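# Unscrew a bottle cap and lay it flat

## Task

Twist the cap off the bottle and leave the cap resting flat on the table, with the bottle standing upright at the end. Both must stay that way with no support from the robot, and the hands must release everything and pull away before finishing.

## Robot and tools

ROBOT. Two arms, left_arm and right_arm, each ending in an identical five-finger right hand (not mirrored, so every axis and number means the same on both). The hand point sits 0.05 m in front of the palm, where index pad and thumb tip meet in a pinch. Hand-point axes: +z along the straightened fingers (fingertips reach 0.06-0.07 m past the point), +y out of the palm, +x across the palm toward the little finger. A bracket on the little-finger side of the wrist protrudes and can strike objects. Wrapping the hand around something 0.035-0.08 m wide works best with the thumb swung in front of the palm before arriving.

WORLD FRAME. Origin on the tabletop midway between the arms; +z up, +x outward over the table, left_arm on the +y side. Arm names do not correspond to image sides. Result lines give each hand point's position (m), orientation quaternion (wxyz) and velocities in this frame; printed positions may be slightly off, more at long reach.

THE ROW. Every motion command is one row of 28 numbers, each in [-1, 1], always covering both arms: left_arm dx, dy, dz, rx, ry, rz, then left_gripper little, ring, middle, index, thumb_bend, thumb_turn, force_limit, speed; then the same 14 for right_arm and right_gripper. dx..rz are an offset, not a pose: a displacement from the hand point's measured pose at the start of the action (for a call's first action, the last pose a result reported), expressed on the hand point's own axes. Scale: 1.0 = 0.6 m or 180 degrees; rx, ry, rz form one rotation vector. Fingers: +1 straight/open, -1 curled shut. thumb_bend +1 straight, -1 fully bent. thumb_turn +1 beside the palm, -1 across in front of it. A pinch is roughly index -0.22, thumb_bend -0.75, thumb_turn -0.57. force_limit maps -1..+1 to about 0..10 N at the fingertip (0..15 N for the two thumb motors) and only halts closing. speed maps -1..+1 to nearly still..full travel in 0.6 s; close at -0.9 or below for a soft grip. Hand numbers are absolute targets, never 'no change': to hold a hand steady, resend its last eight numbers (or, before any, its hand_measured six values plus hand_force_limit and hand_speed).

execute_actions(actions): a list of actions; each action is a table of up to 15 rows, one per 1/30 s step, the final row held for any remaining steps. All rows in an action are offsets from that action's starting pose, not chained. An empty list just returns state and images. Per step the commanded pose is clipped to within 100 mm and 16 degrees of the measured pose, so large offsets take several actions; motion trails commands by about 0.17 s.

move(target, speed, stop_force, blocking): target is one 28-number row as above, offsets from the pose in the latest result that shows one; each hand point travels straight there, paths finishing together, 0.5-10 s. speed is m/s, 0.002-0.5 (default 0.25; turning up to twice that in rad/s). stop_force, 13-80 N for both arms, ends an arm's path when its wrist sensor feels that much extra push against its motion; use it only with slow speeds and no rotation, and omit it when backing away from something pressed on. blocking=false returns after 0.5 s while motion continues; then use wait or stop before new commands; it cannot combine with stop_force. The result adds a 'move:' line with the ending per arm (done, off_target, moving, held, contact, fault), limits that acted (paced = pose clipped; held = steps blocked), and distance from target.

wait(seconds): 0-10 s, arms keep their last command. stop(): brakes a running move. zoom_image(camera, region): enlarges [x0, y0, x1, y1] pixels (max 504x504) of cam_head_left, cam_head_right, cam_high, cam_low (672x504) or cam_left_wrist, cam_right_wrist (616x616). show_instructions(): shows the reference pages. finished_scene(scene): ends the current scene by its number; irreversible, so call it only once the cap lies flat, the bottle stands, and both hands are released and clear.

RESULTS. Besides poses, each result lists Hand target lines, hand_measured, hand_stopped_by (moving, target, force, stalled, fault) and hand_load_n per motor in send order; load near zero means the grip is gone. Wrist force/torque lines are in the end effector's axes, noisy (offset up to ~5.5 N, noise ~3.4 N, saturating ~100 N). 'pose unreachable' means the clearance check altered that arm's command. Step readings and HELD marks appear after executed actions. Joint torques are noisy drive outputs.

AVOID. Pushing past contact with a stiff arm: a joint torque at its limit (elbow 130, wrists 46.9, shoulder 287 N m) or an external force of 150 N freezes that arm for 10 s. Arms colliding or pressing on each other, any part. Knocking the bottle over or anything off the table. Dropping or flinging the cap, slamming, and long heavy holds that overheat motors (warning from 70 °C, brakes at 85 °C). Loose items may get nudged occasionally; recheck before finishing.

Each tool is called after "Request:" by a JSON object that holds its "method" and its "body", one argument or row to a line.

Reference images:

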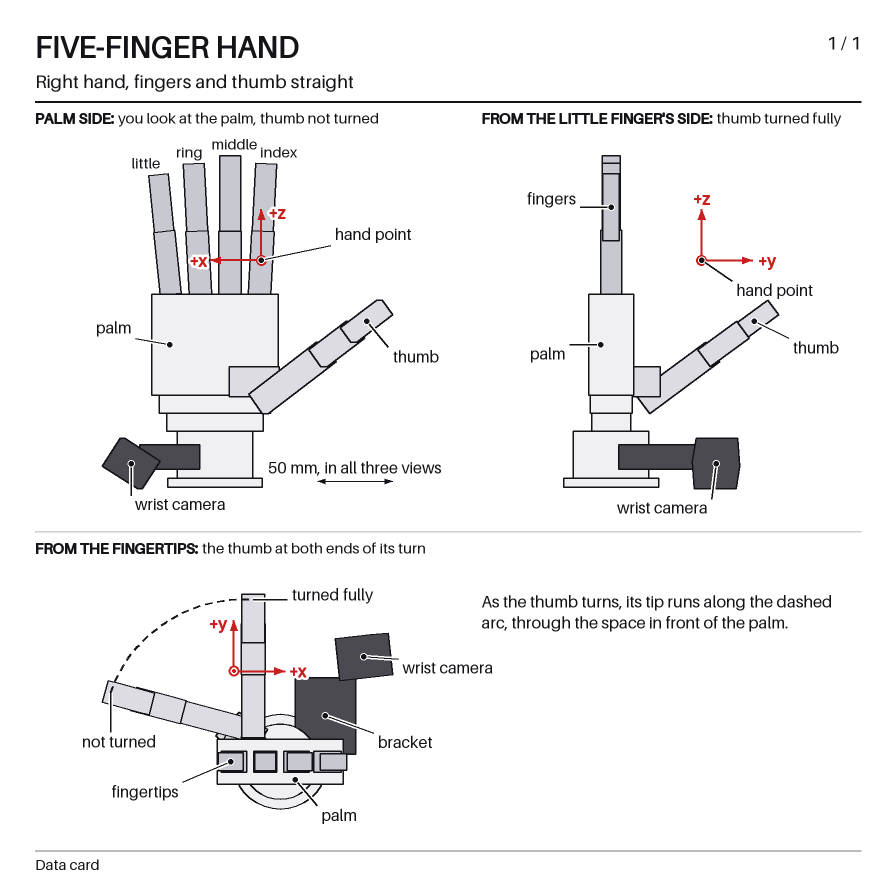

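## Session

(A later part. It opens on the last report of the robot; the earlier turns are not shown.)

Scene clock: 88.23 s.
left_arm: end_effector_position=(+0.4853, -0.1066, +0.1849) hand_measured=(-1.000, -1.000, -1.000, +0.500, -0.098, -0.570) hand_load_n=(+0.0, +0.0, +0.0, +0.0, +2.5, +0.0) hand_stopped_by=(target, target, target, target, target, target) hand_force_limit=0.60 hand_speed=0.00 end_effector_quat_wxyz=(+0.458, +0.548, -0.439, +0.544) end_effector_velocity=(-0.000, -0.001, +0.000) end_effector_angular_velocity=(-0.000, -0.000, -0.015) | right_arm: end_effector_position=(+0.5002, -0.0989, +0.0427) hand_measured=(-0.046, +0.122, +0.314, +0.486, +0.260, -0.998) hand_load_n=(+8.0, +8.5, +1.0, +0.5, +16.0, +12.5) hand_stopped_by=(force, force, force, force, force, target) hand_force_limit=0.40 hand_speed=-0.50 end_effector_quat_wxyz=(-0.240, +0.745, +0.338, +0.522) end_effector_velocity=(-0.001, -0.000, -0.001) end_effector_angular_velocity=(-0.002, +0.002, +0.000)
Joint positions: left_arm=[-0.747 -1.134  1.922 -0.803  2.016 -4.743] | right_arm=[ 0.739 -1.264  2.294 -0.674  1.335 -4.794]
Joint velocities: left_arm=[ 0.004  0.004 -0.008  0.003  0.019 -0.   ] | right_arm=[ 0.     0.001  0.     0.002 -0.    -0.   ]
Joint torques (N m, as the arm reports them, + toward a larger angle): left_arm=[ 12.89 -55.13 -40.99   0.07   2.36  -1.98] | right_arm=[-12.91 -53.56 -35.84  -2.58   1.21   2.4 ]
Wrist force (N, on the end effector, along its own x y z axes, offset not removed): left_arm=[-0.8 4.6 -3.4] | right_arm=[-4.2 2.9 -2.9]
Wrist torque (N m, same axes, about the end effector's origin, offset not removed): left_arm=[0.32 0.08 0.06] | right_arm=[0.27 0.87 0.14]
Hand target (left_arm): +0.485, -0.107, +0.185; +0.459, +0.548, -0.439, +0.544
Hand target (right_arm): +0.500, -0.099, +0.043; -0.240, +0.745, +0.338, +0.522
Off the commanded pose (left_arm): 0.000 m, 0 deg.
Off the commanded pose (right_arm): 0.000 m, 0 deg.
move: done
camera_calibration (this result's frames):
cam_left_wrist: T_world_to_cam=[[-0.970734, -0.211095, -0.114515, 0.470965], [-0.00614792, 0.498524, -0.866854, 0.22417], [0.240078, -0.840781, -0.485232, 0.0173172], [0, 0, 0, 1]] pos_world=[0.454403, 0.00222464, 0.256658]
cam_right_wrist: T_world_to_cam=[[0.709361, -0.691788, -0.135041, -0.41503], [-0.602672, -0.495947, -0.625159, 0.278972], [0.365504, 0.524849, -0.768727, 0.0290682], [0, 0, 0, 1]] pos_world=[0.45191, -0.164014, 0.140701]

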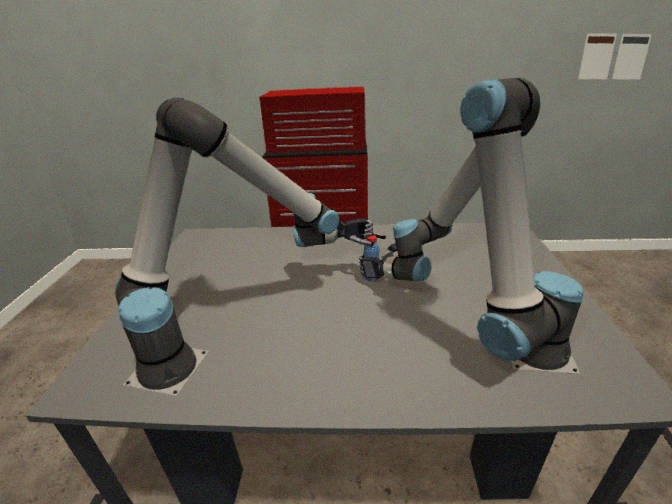

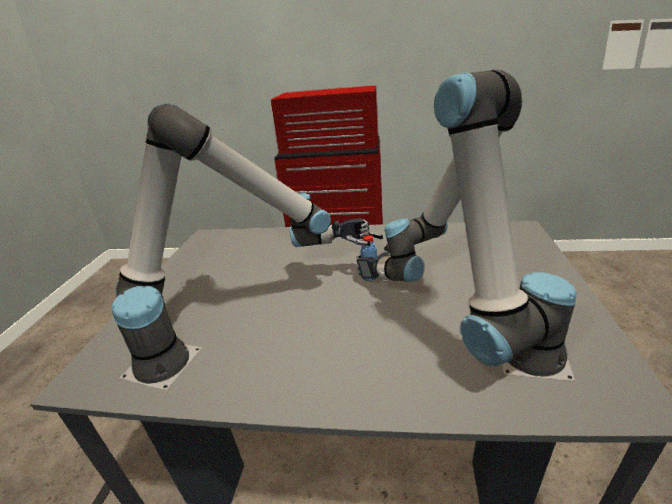

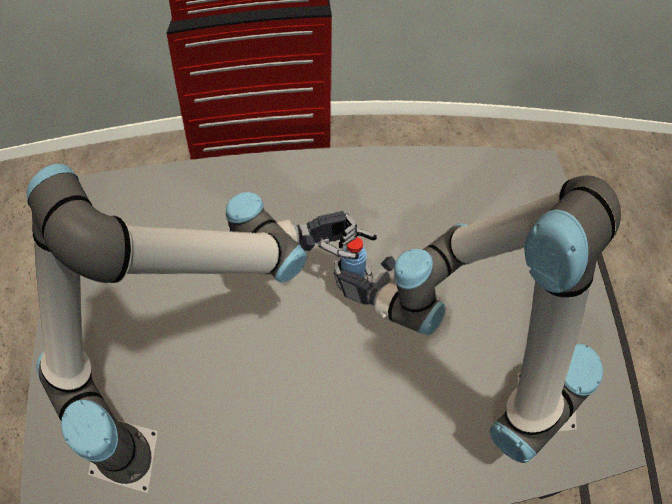

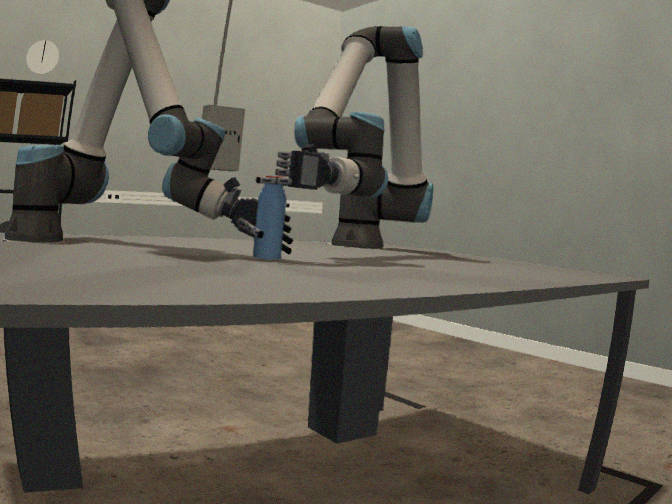

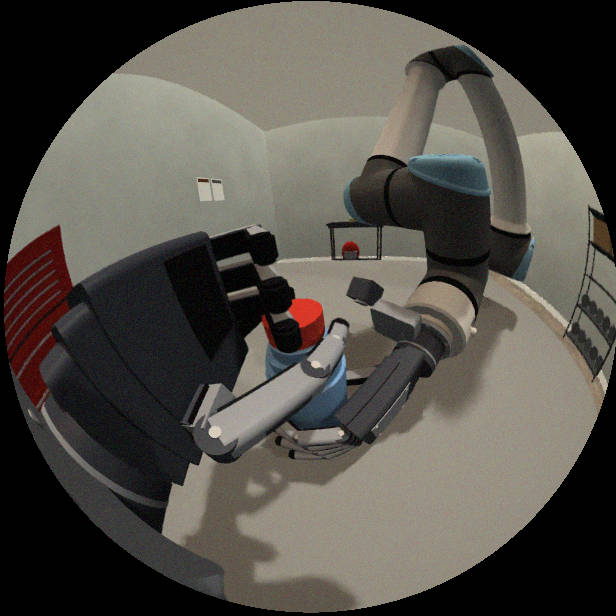

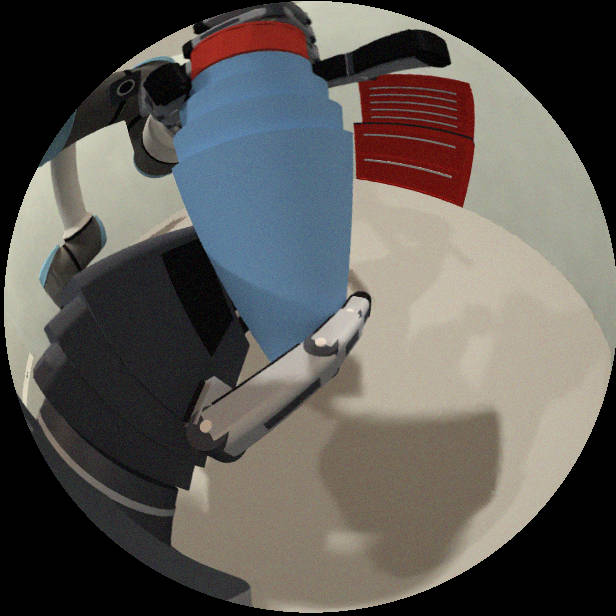

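Request:
{"method": "move", "body": {
  "target": [0.006,0.008,0,0,0,0, -1,-1,-1,0.5,-0.1,-0.57,0.6,0, 0,0,0,0,0,0, -0.95,-0.95,-0.95,-0.95,-0.95,-1,0.4,-0.5]
}}

Request:
{"method": "move", "body": {
  "target": [0,0,0,0,0,0, -1,-1,-1,-0.6,-1,-0.57,0.6,-0.6, 0,0,0,0,0,0, -0.95,-0.95,-0.95,-0.95,-0.95,-1,0.4,-0.5]
}}

Request:
{"method": "move", "body": {
  "target": [0,0,0,0.2,0,0, -1,-1,-1,-0.6,-1,-0.57,0.6,-0.6, 0,0,0,0,0,0, -0.95,-0.95,-0.95,-0.95,-0.95,-1,0.4,-0.5],
  "speed": 0.2
}}

Scene clock: 89.17 s.
left_arm: end_effector_position=(+0.4809, -0.1075, +0.1884) hand_measured=(-1.000, -1.000, -1.000, +0.500, -0.100, -0.570) hand_load_n=(+0.0, +0.0, +0.0, +0.0, +0.0, +0.0) hand_stopped_by=(target, target, target, target, target, target) hand_force_limit=0.60 hand_speed=0.00 end_effector_quat_wxyz=(+0.458, +0.548, -0.439, +0.544) end_effector_velocity=(-0.002, -0.000, +0.001) end_effector_angular_velocity=(+0.001, +0.000, +0.001) | right_arm: end_effector_position=(+0.5003, -0.0989, +0.0427) hand_measured=(-0.046, +0.122, +0.314, +0.486, +0.260, -0.998) hand_load_n=(+7.0, +8.5, +1.5, +0.0, +16.0, +12.5) hand_stopped_by=(force, force, force, force, force, target) hand_force_limit=0.40 hand_speed=-0.50 end_effector_quat_wxyz=(-0.240, +0.745, +0.338, +0.522) end_effector_velocity=(-0.001, -0.000, -0.001) end_effector_angular_velocity=(-0.001, +0.002, +0.000)
Joint positions: left_arm=[-0.754 -1.142  1.927 -0.799  2.01  -4.743] | right_arm=[ 0.739 -1.264  2.294 -0.674  1.335 -4.794]
Joint velocities: left_arm=[-0.003 -0.003  0.002  0.002 -0.004  0.001] | right_arm=[0.    0.001 0.    0.001 0.    0.   ]
Joint torques (N m, as the arm reports them, + toward a larger angle): left_arm=[ -9.61 -69.15 -22.79   0.36  -2.89   1.53] | right_arm=[-10.77 -55.99 -35.12  -2.37   1.62   2.9 ]
Wrist force (N, on the end effector, along its own x y z axes, offset not removed): left_arm=[1.3 1.9 -4.5] | right_arm=[2.6 3.9 2.3]
Wrist torque (N m, same axes, about the end effector's origin, offset not removed): left_arm=[0.35 0.04 0.11] | right_arm=[0.22 -0.71 0.38]
Hand target (left_arm): +0.481, -0.108, +0.189; +0.458, +0.548, -0.439, +0.544
Hand target (right_arm): +0.500, -0.099, +0.043; -0.240, +0.745, +0.338, +0.522
Off the commanded pose (left_arm): 0.000 m, 0 deg.
Off the commanded pose (right_arm): 0.000 m, 0 deg.
move: done
camera_calibration (this result's frames):
cam_left_wrist: T_world_to_cam=[[-0.970754, -0.211028, -0.114472, 0.466951], [-0.00614685, 0.498506, -0.866864, 0.22761], [0.239998, -0.840808, -0.485224, 0.0194274], [0, 0, 0, 1]] pos_world=[0.450031, 0.00140929, 0.260187]
cam_right_wrist: T_world_to_cam=[[0.709353, -0.691796, -0.13504, -0.415036], [-0.602675, -0.495938, -0.625163, 0.27898], [0.365514, 0.524846, -0.768724, 0.0290634], [0, 0, 0, 1]] pos_world=[0.451918, -0.164017, 0.140703]

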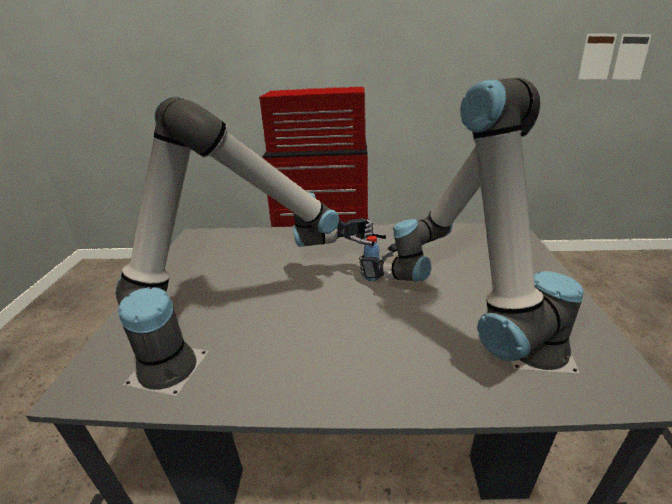

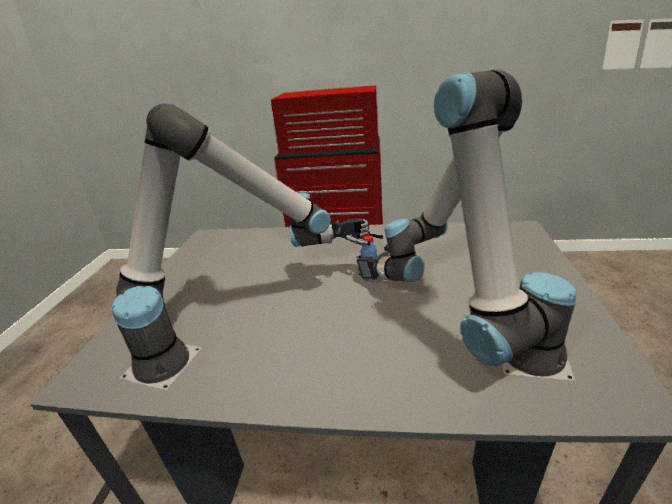

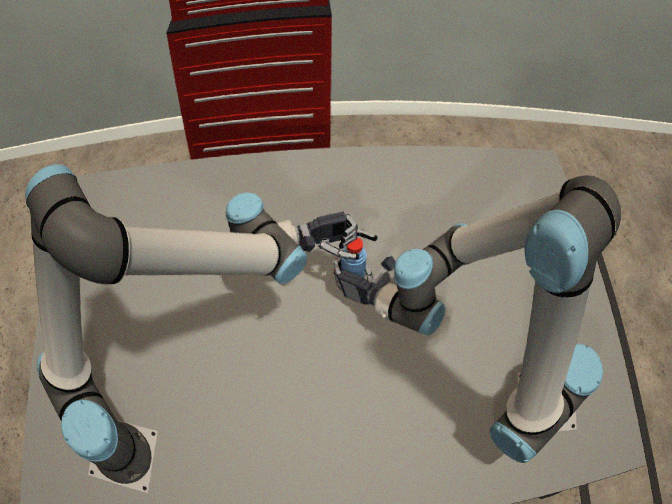

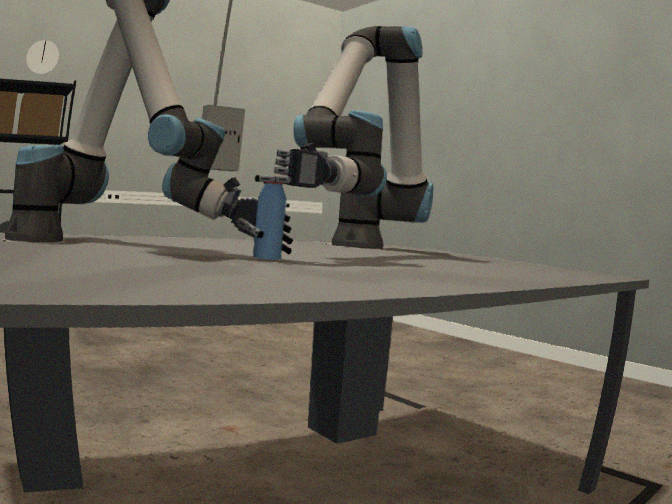

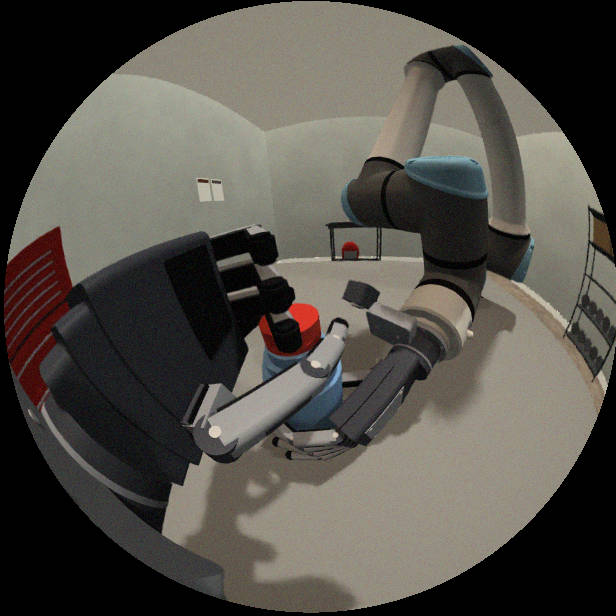

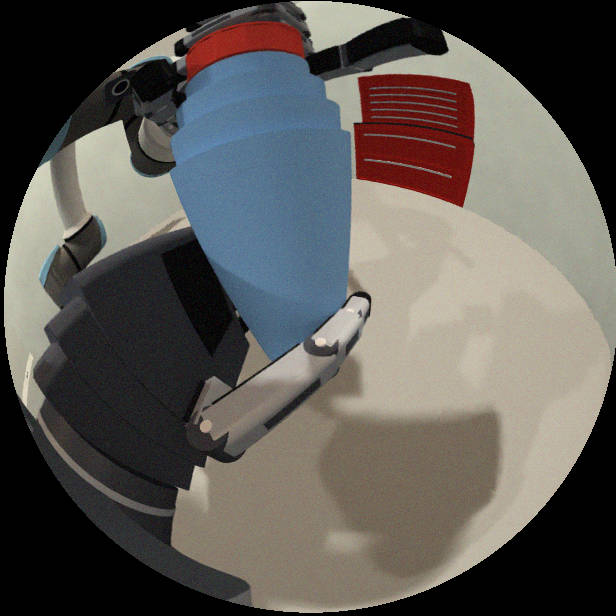

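Scene clock: 90.47 s.
left_arm: end_effector_position=(+0.4809, -0.1075, +0.1884) hand_measured=(-1.000, -1.000, -1.000, -0.050, -0.498, -0.570) hand_load_n=(+0.0, +0.0, +0.0, +7.5, +11.5, -0.5) hand_stopped_by=(target, target, target, force, force, target) hand_force_limit=0.60 hand_speed=-0.60 end_effector_quat_wxyz=(+0.458, +0.548, -0.439, +0.544) end_effector_velocity=(-0.000, -0.000, +0.002) end_effector_angular_velocity=(-0.002, -0.001, -0.001) | right_arm: end_effector_position=(+0.5003, -0.0988, +0.0427) hand_measured=(-0.044, +0.122, +0.314, +0.486, +0.260, -1.000) hand_load_n=(+15.0, +9.0, +0.0, +0.5, +16.0, +4.0) hand_stopped_by=(force, force, force, force, force, target) hand_force_limit=0.40 hand_speed=-0.50 end_effector_quat_wxyz=(-0.240, +0.745, +0.338, +0.522) end_effector_velocity=(-0.001, -0.001, -0.001) end_effector_angular_velocity=(-0.001, +0.002, -0.000)
Joint positions: left_arm=[-0.754 -1.142  1.927 -0.799  2.01  -4.743] | right_arm=[ 0.739 -1.264  2.293 -0.674  1.335 -4.794]
Joint velocities: left_arm=[-0.    -0.002 -0.001  0.001  0.     0.   ] | right_arm=[-0.    -0.     0.001  0.001  0.     0.   ]
Joint torques (N m, as the arm reports them, + toward a larger angle): left_arm=[ 18.33 -57.15 -40.08  -3.15   1.68  -1.05] | right_arm=[ -7.53 -55.17 -29.59  -2.32   1.48   2.81]
Wrist force (N, on the end effector, along its own x y z axes, offset not removed): left_arm=[-3.4 7.2 3.6] | right_arm=[4.2 -1.1 10.0]
Wrist torque (N m, same axes, about the end effector's origin, offset not removed): left_arm=[0.18 0.32 0.12] | right_arm=[-0.52 -0.90 -0.38]
Hand target (left_arm): +0.481, -0.107, +0.188; +0.458, +0.548, -0.439, +0.544
Hand target (right_arm): +0.500, -0.099, +0.043; -0.240, +0.745, +0.338, +0.522
Off the commanded pose (left_arm): 0.000 m, 0 deg.
Off the commanded pose (right_arm): 0.000 m, 0 deg.
move: done
camera_calibration (this result's frames):
cam_left_wrist: T_world_to_cam=[[-0.97076, -0.211004, -0.114463, 0.466935], [-0.00615747, 0.498559, -0.866834, 0.227592], [0.239972, -0.840783, -0.48528, 0.0194479], [0, 0, 0, 1]] pos_world=[0.450016, 0.00140883, 0.260169]
cam_right_wrist: T_world_to_cam=[[0.709357, -0.691794, -0.135033, -0.41504], [-0.602656, -0.495924, -0.625192, 0.279006], [0.365538, 0.524863, -0.768701, 0.02905], [0, 0, 0, 1]] pos_world=[0.451938, -0.164004, 0.140719]

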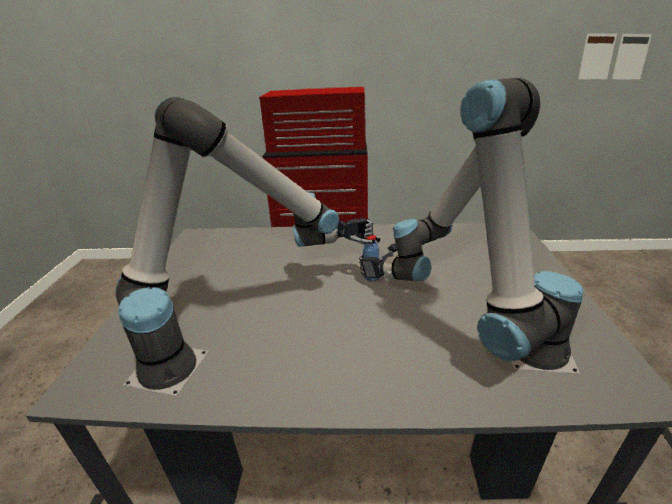

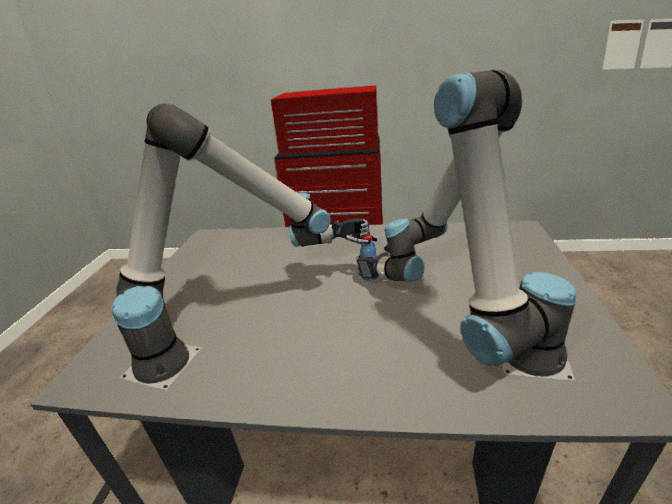

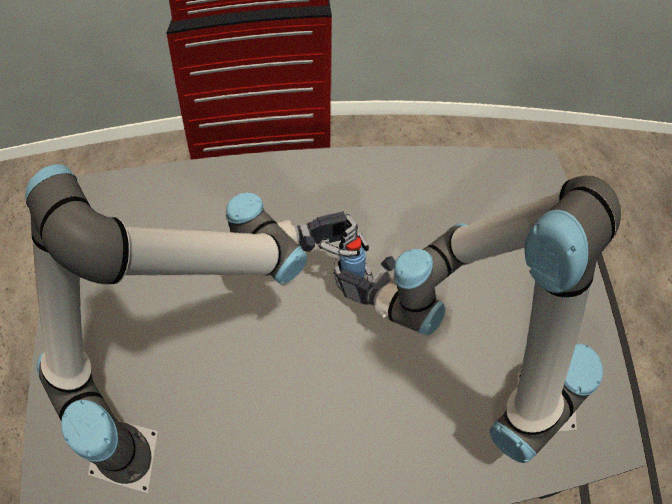

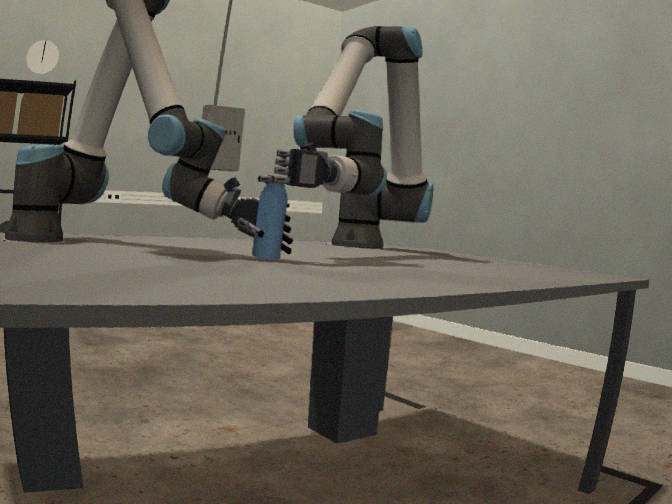

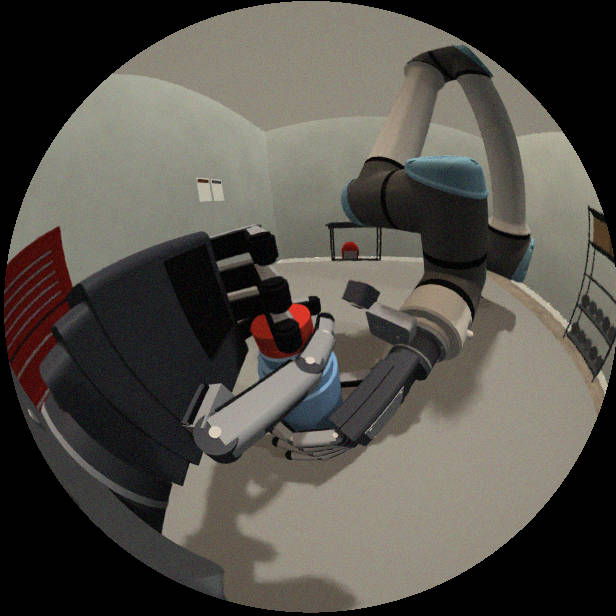

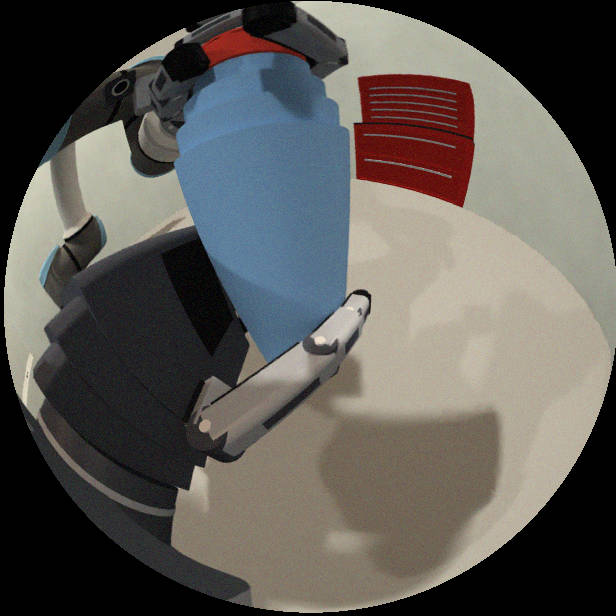

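Scene clock: 92.57 s.
left_arm: end_effector_position=(+0.4809, -0.1071, +0.1882) hand_measured=(-1.000, -1.000, -1.000, -0.012, -0.504, -0.570) hand_load_n=(+0.0, +0.0, +0.0, +22.0, +1.5, +0.0) hand_stopped_by=(target, target, target, force, force, target) hand_force_limit=0.60 hand_speed=-0.60 end_effector_quat_wxyz=(+0.267, +0.663, -0.250, +0.653) end_effector_velocity=(+0.000, -0.001, +0.000) end_effector_angular_velocity=(+0.000, +0.000, +0.016) | right_arm: end_effector_position=(+0.5002, -0.0988, +0.0427) hand_measured=(-0.044, +0.122, +0.314, +0.486, +0.262, -1.000) hand_load_n=(+13.5, +3.0, +0.0, +0.0, +31.0, +5.0) hand_stopped_by=(force, force, force, force, force, target) hand_force_limit=0.40 hand_speed=-0.50 end_effector_quat_wxyz=(-0.240, +0.745, +0.338, +0.522) end_effector_velocity=(+0.001, +0.000, +0.000) end_effector_angular_velocity=(+0.000, -0.001, -0.000)
Joint positions: left_arm=[-1.02  -1.248  2.083 -0.831  1.117 -4.742] | right_arm=[ 0.739 -1.264  2.293 -0.674  1.335 -4.794]
Joint velocities: left_arm=[-0.007 -0.    -0.001  0.001 -0.023 -0.   ] | right_arm=[ 0.     0.    -0.001 -0.     0.001  0.   ]
Joint torques (N m, as the arm reports them, + toward a larger angle): left_arm=[-18.53 -40.12  -1.15  10.86  -0.54  -1.56] | right_arm=[-40.54 -55.47 -30.69  -2.54  14.96   2.67]
Wrist force (N, on the end effector, along its own x y z axes, offset not removed): left_arm=[17.5 -1.3 51.5] | right_arm=[-18.5 -52.6 6.0]
Wrist torque (N m, same axes, about the end effector's origin, offset not removed): left_arm=[-1.48 0.33 0.62] | right_arm=[-1.69 0.47 -7.47]
Hand target (left_arm): +0.481, -0.107, +0.188; +0.267, +0.663, -0.249, +0.654
Hand target (right_arm): +0.500, -0.099, +0.043; -0.240, +0.745, +0.338, +0.522
Off the commanded pose (left_arm): 0.000 m, 0 deg.
Off the commanded pose (right_arm): 0.000 m, 0 deg.
move: done
camera_calibration (this result's frames):
cam_left_wrist: T_world_to_cam=[[-0.664587, -0.738836, -0.111557, 0.262656], [-0.309481, 0.408065, -0.858897, 0.36196], [0.680107, -0.536288, -0.49985, -0.156631], [0, 0, 0, 1]] pos_world=[0.393104, -0.0376423, 0.261896]
cam_right_wrist: T_world_to_cam=[[0.709442, -0.691703, -0.135053, -0.415008], [-0.602602, -0.495989, -0.625193, 0.278966], [0.365463, 0.524921, -0.768697, 0.0290866], [0, 0, 0, 1]] pos_world=[0.4519, -0.163966, 0.140718]

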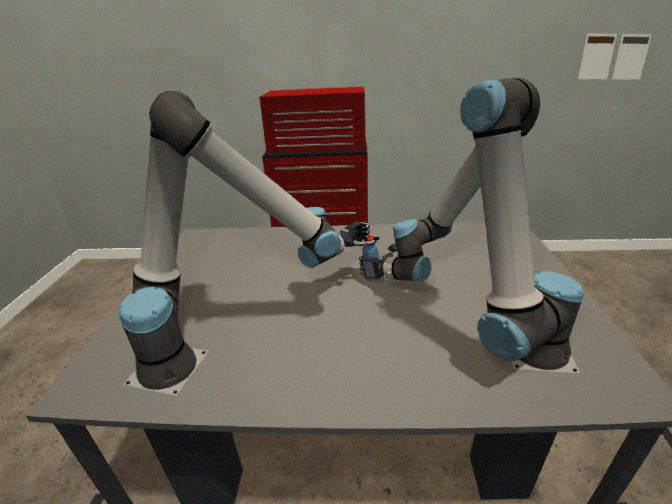

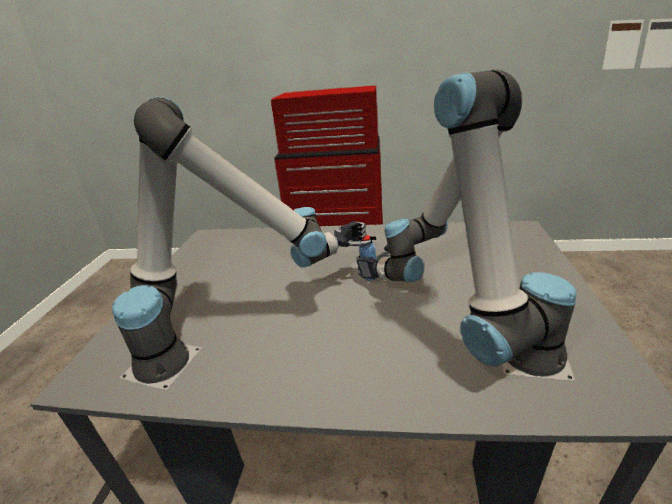

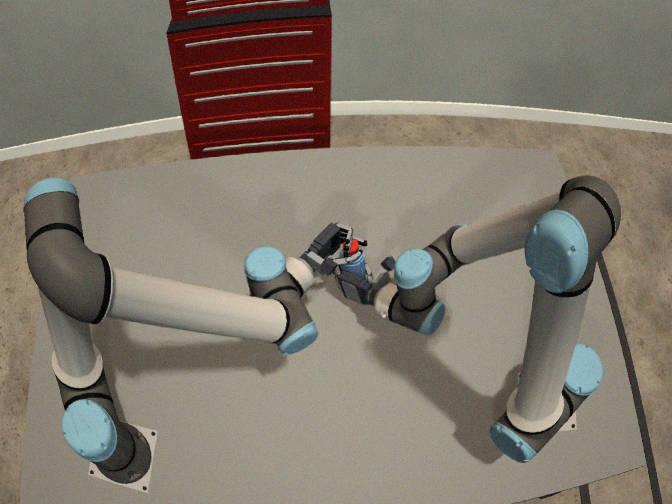

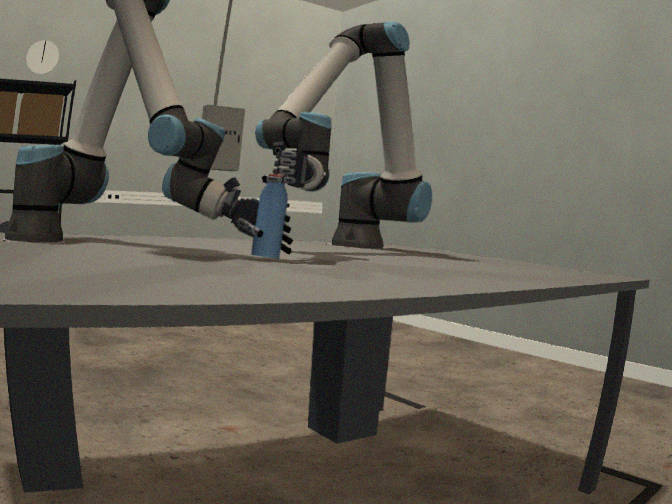

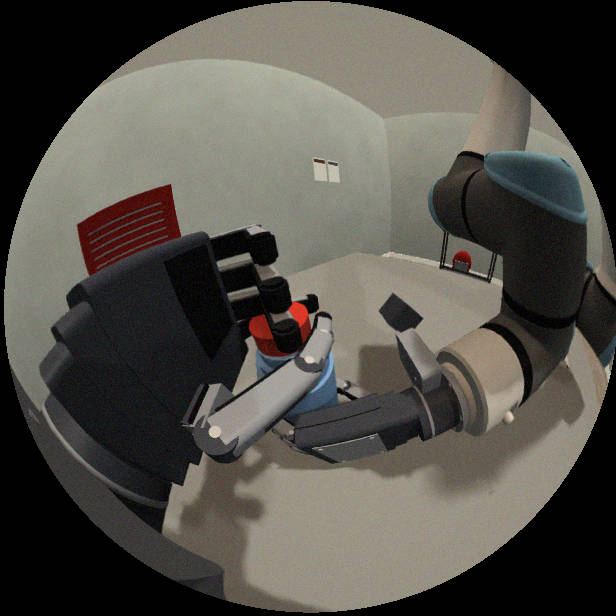

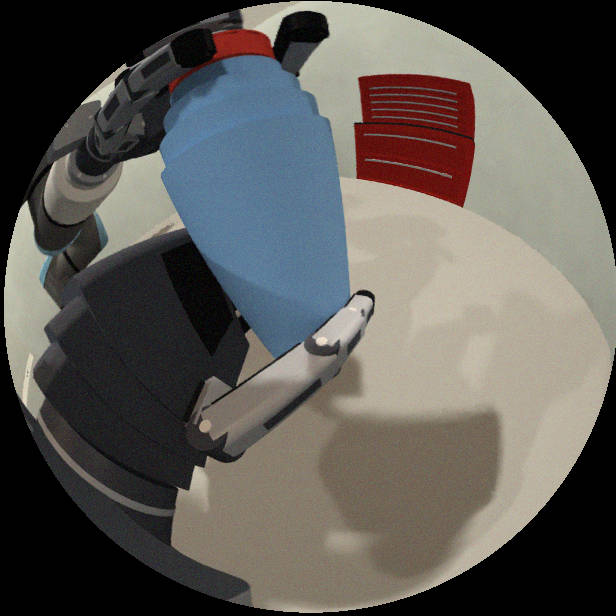

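Request:
{"method": "move", "body": {
  "target": [0,0,0.023,0,0,0, -1,-1,-1,-0.6,-1,-0.57,0.6,-0.6, 0,0,0,0,0,0, -0.95,-0.95,-0.95,-0.95,-0.95,-1,0.4,-0.5],
  "speed": 0.05
}}

Request:
{"method": "move", "body": {
  "target": [0,-0.016,0.0165,0.2,0,0, -1,-1,-1,-0.65,-0.95,-0.57,0.6,-0.6, 0,0,0,0,0,0, -0.95,-0.95,-0.95,-0.95,-0.95,-1,0.4,-0.5],
  "speed": 0.2
}}

Scene clock: 93.73 s.
left_arm: end_effector_position=(+0.4907, -0.1163, +0.1881) hand_measured=(-1.000, -1.000, -1.000, -0.016, -0.504, -0.570) hand_load_n=(+0.0, +0.0, +0.0, +0.0, +1.0, +0.0) hand_stopped_by=(target, target, target, force, force, target) hand_force_limit=0.60 hand_speed=-0.60 end_effector_quat_wxyz=(+0.267, +0.663, -0.250, +0.653) end_effector_velocity=(+0.002, -0.001, -0.000) end_effector_angular_velocity=(+0.001, +0.000, +0.001) | right_arm: end_effector_position=(+0.5004, -0.0989, +0.0427) hand_measured=(-0.044, +0.122, +0.314, +0.486, +0.262, -0.998) hand_load_n=(+13.0, +7.0, +0.0, +0.0, +16.0, +15.5) hand_stopped_by=(force, force, force, force, force, target) hand_force_limit=0.40 hand_speed=-0.50 end_effector_quat_wxyz=(-0.240, +0.745, +0.338, +0.523) end_effector_velocity=(-0.000, +0.000, -0.000) end_effector_angular_velocity=(-0.000, +0.001, +0.001)
Joint positions: left_arm=[-1.01  -1.23   2.056 -0.822  1.127 -4.742] | right_arm=[ 0.738 -1.264  2.293 -0.674  1.335 -4.794]
Joint velocities: left_arm=[ 0.002  0.003 -0.005  0.004  0.001  0.   ] | right_arm=[-0.     0.     0.     0.    -0.001  0.   ]
Joint torques (N m, as the arm reports them, + toward a larger angle): left_arm=[ 13.83 -46.52 -40.04   0.38   2.11   1.45] | right_arm=[ 22.43 -55.58 -30.35  -2.75  -3.83   2.98]
Wrist force (N, on the end effector, along its own x y z axes, offset not removed): left_arm=[-2.6 2.8 -3.0] | right_arm=[2.4 1.1 -2.7]
Wrist torque (N m, same axes, about the end effector's origin, offset not removed): left_arm=[0.23 0.40 -0.04] | right_arm=[0.01 -0.29 0.48]
Hand target (left_arm): +0.491, -0.117, +0.188; +0.267, +0.663, -0.250, +0.653
Hand target (right_arm): +0.500, -0.099, +0.043; -0.240, +0.745, +0.338, +0.522
Off the commanded pose (left_arm): 0.000 m, 0 deg.
Off the commanded pose (right_arm): 0.000 m, 0 deg.
move: done
camera_calibration (this result's frames):
cam_left_wrist: T_world_to_cam=[[-0.664565, -0.738854, -0.11157, 0.262403], [-0.309516, 0.408089, -0.858873, 0.368724], [0.680112, -0.536244, -0.499889, -0.168296], [0, 0, 0, 1]] pos_world=[0.40297, -0.0468422, 0.261834]
cam_right_wrist: T_world_to_cam=[[0.709221, -0.691938, -0.135007, -0.415098], [-0.602746, -0.495817, -0.62519, 0.279071], [0.365654, 0.524773, -0.768707, 0.0289943], [0, 0, 0, 1]] pos_world=[0.452003, -0.164069, 0.14072]

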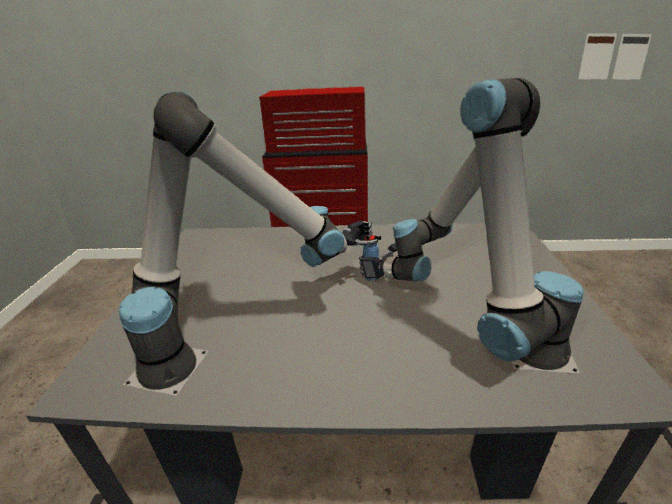

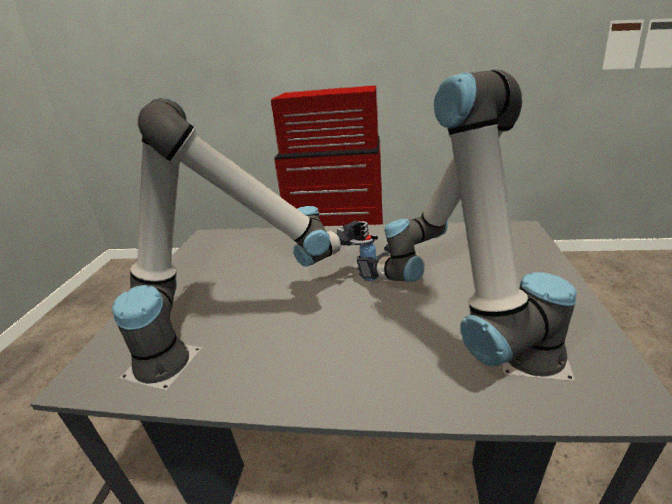

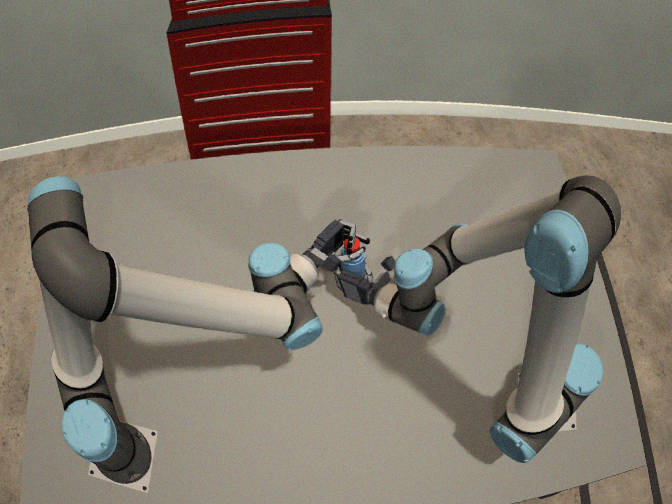

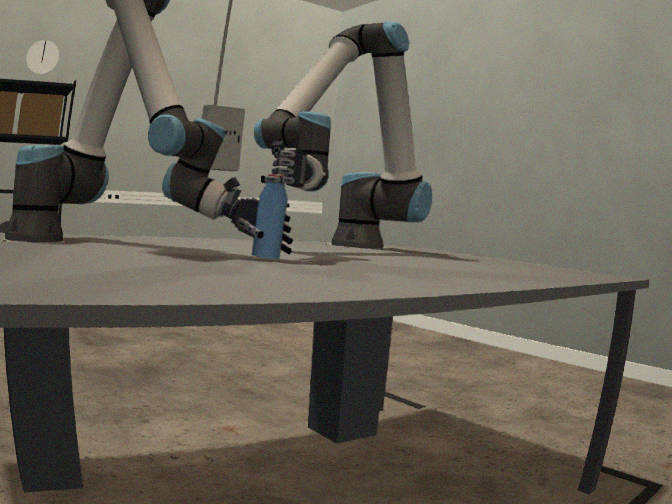

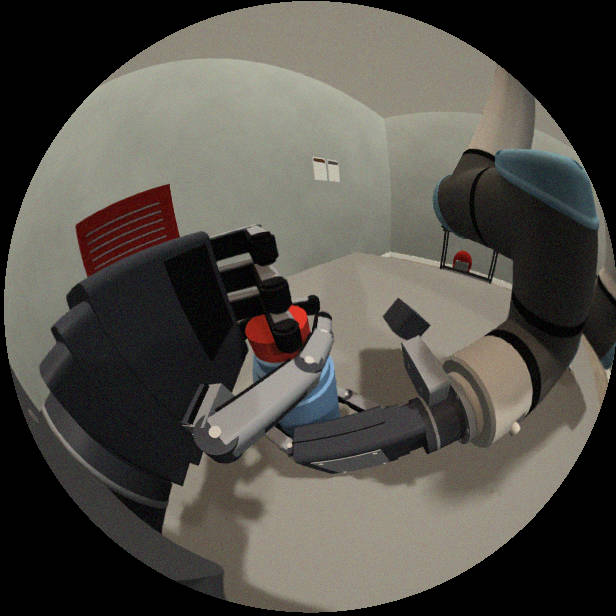

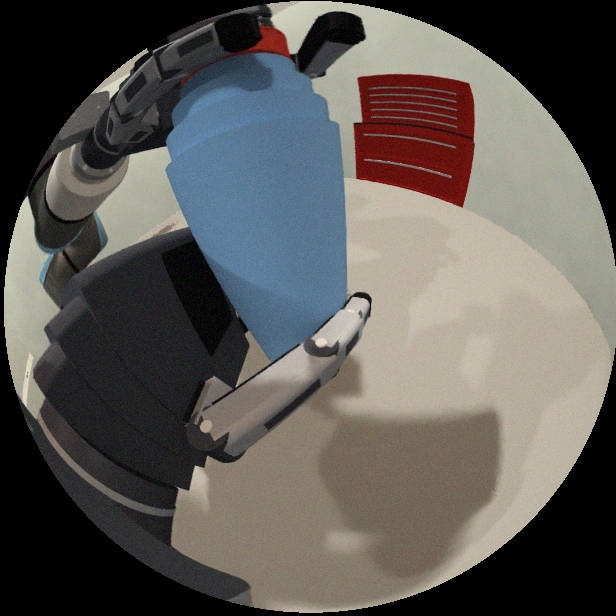

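Scene clock: 95.83 s.
left_arm: end_effector_position=(+0.5045, -0.1159, +0.1879) hand_measured=(-1.000, -1.000, -1.000, -0.232, -0.678, -0.570) hand_load_n=(+0.0, +0.0, +0.0, +7.0, +12.0, +2.5) hand_stopped_by=(target, target, target, force, force, target) hand_force_limit=0.60 hand_speed=-0.60 end_effector_quat_wxyz=(+0.050, +0.712, -0.036, +0.699) end_effector_velocity=(+0.001, -0.000, +0.002) end_effector_angular_velocity=(-0.002, +0.004, +0.015) | right_arm: end_effector_position=(+0.5004, -0.0989, +0.0427) hand_measured=(-0.044, +0.122, +0.314, +0.486, +0.262, -0.998) hand_load_n=(+8.5, +6.0, +0.0, +0.0, +18.5, +16.0) hand_stopped_by=(force, force, force, force, force, target) hand_force_limit=0.40 hand_speed=-0.50 end_effector_quat_wxyz=(-0.240, +0.745, +0.338, +0.523) end_effector_velocity=(+0.000, -0.000, +0.001) end_effector_angular_velocity=(-0.000, -0.000, -0.001)
Joint positions: left_arm=[-1.206 -1.14   1.905 -0.705  0.305 -4.79 ] | right_arm=[ 0.738 -1.264  2.293 -0.674  1.335 -4.794]
Joint velocities: left_arm=[-0.002  0.004 -0.012  0.023 -0.017 -0.016] | right_arm=[-0.    -0.001 -0.001  0.002  0.     0.   ]
Joint torques (N m, as the arm reports them, + toward a larger angle): left_arm=[-17.27 -54.01 -37.95   2.2   -3.06  -2.46] | right_arm=[-23.7  -55.33 -29.54  -2.67   4.44   2.81]
Wrist force (N, on the end effector, along its own x y z axes, offset not removed): left_arm=[-1.5 -4.1 7.8] | right_arm=[-3.9 -12.3 -7.4]
Wrist torque (N m, same axes, about the end effector's origin, offset not removed): left_arm=[-1.01 0.40 0.10] | right_arm=[-0.76 1.21 -1.38]
Hand target (left_arm): +0.505, -0.116, +0.188; +0.050, +0.713, -0.036, +0.699
Hand target (right_arm): +0.500, -0.099, +0.043; -0.240, +0.745, +0.338, +0.523
Off the commanded pose (left_arm): 0.000 m, 0 deg.
Off the commanded pose (right_arm): 0.000 m, 0 deg.
move: done
camera_calibration (this result's frames):
cam_left_wrist: T_world_to_cam=[[-0.106946, -0.987131, -0.11889, -0.0369433], [-0.501471, 0.156805, -0.850846, 0.438775], [0.858539, -0.0313752, -0.511787, -0.206813], [0, 0, 0, 1]] pos_world=[0.393639, -0.111759, 0.263093]
cam_right_wrist: T_world_to_cam=[[0.709184, -0.691982, -0.134981, -0.415094], [-0.602765, -0.495797, -0.625188, 0.27908], [0.365696, 0.524735, -0.768713, 0.0289737], [0, 0, 0, 1]] pos_world=[0.452002, -0.164074, 0.14072]

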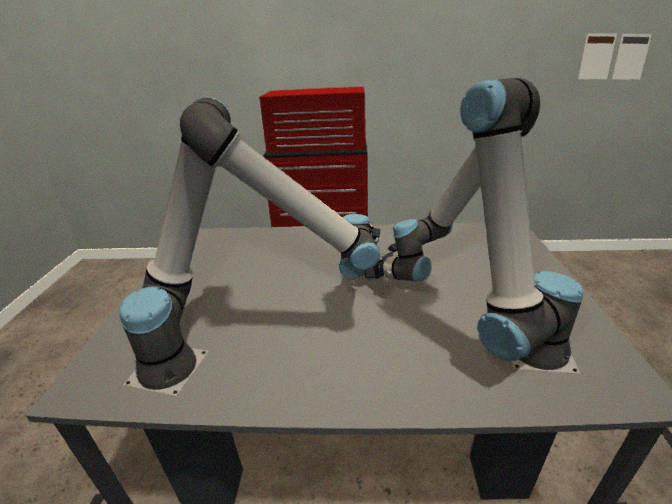

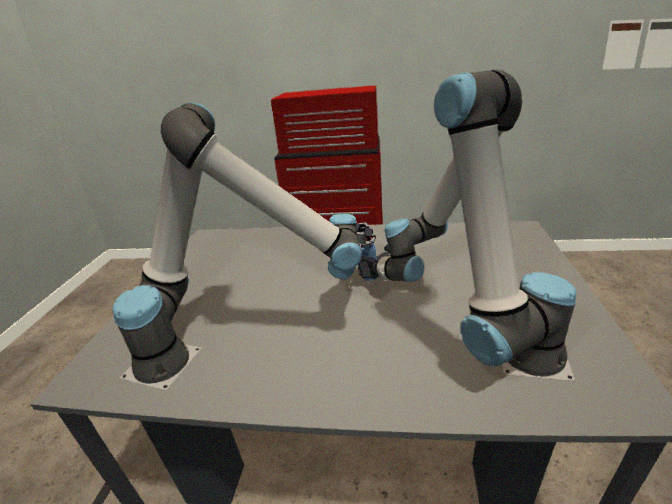

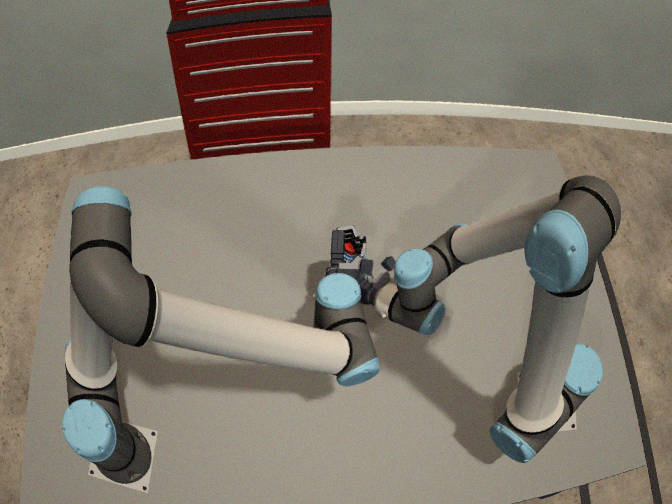

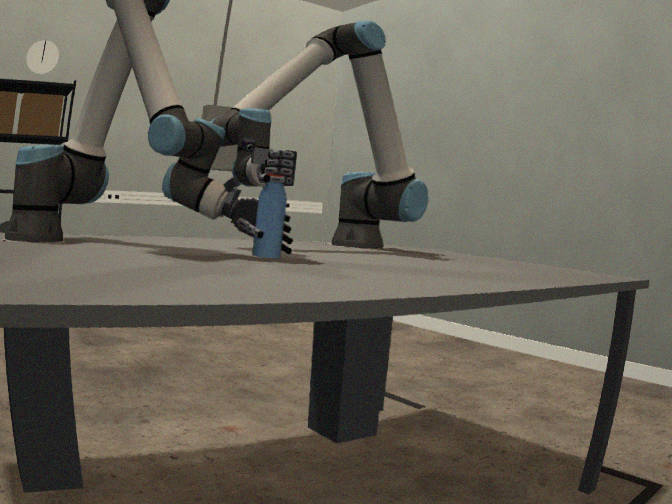

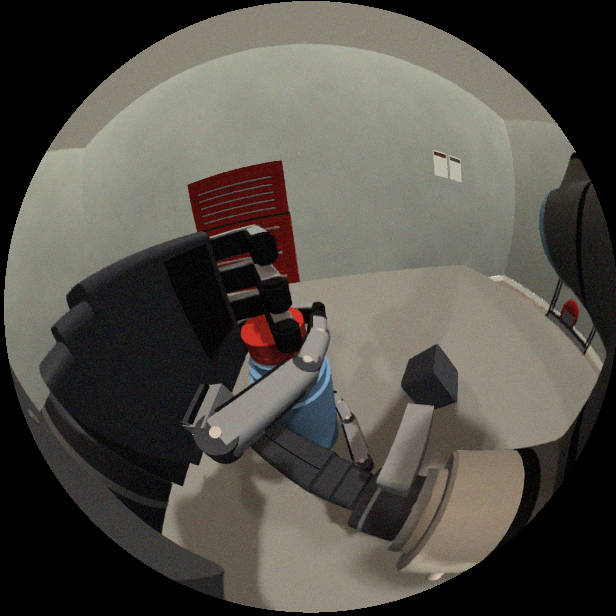

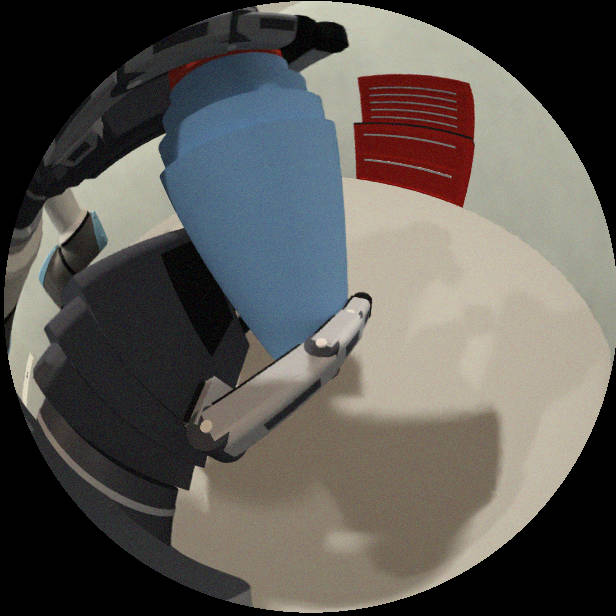

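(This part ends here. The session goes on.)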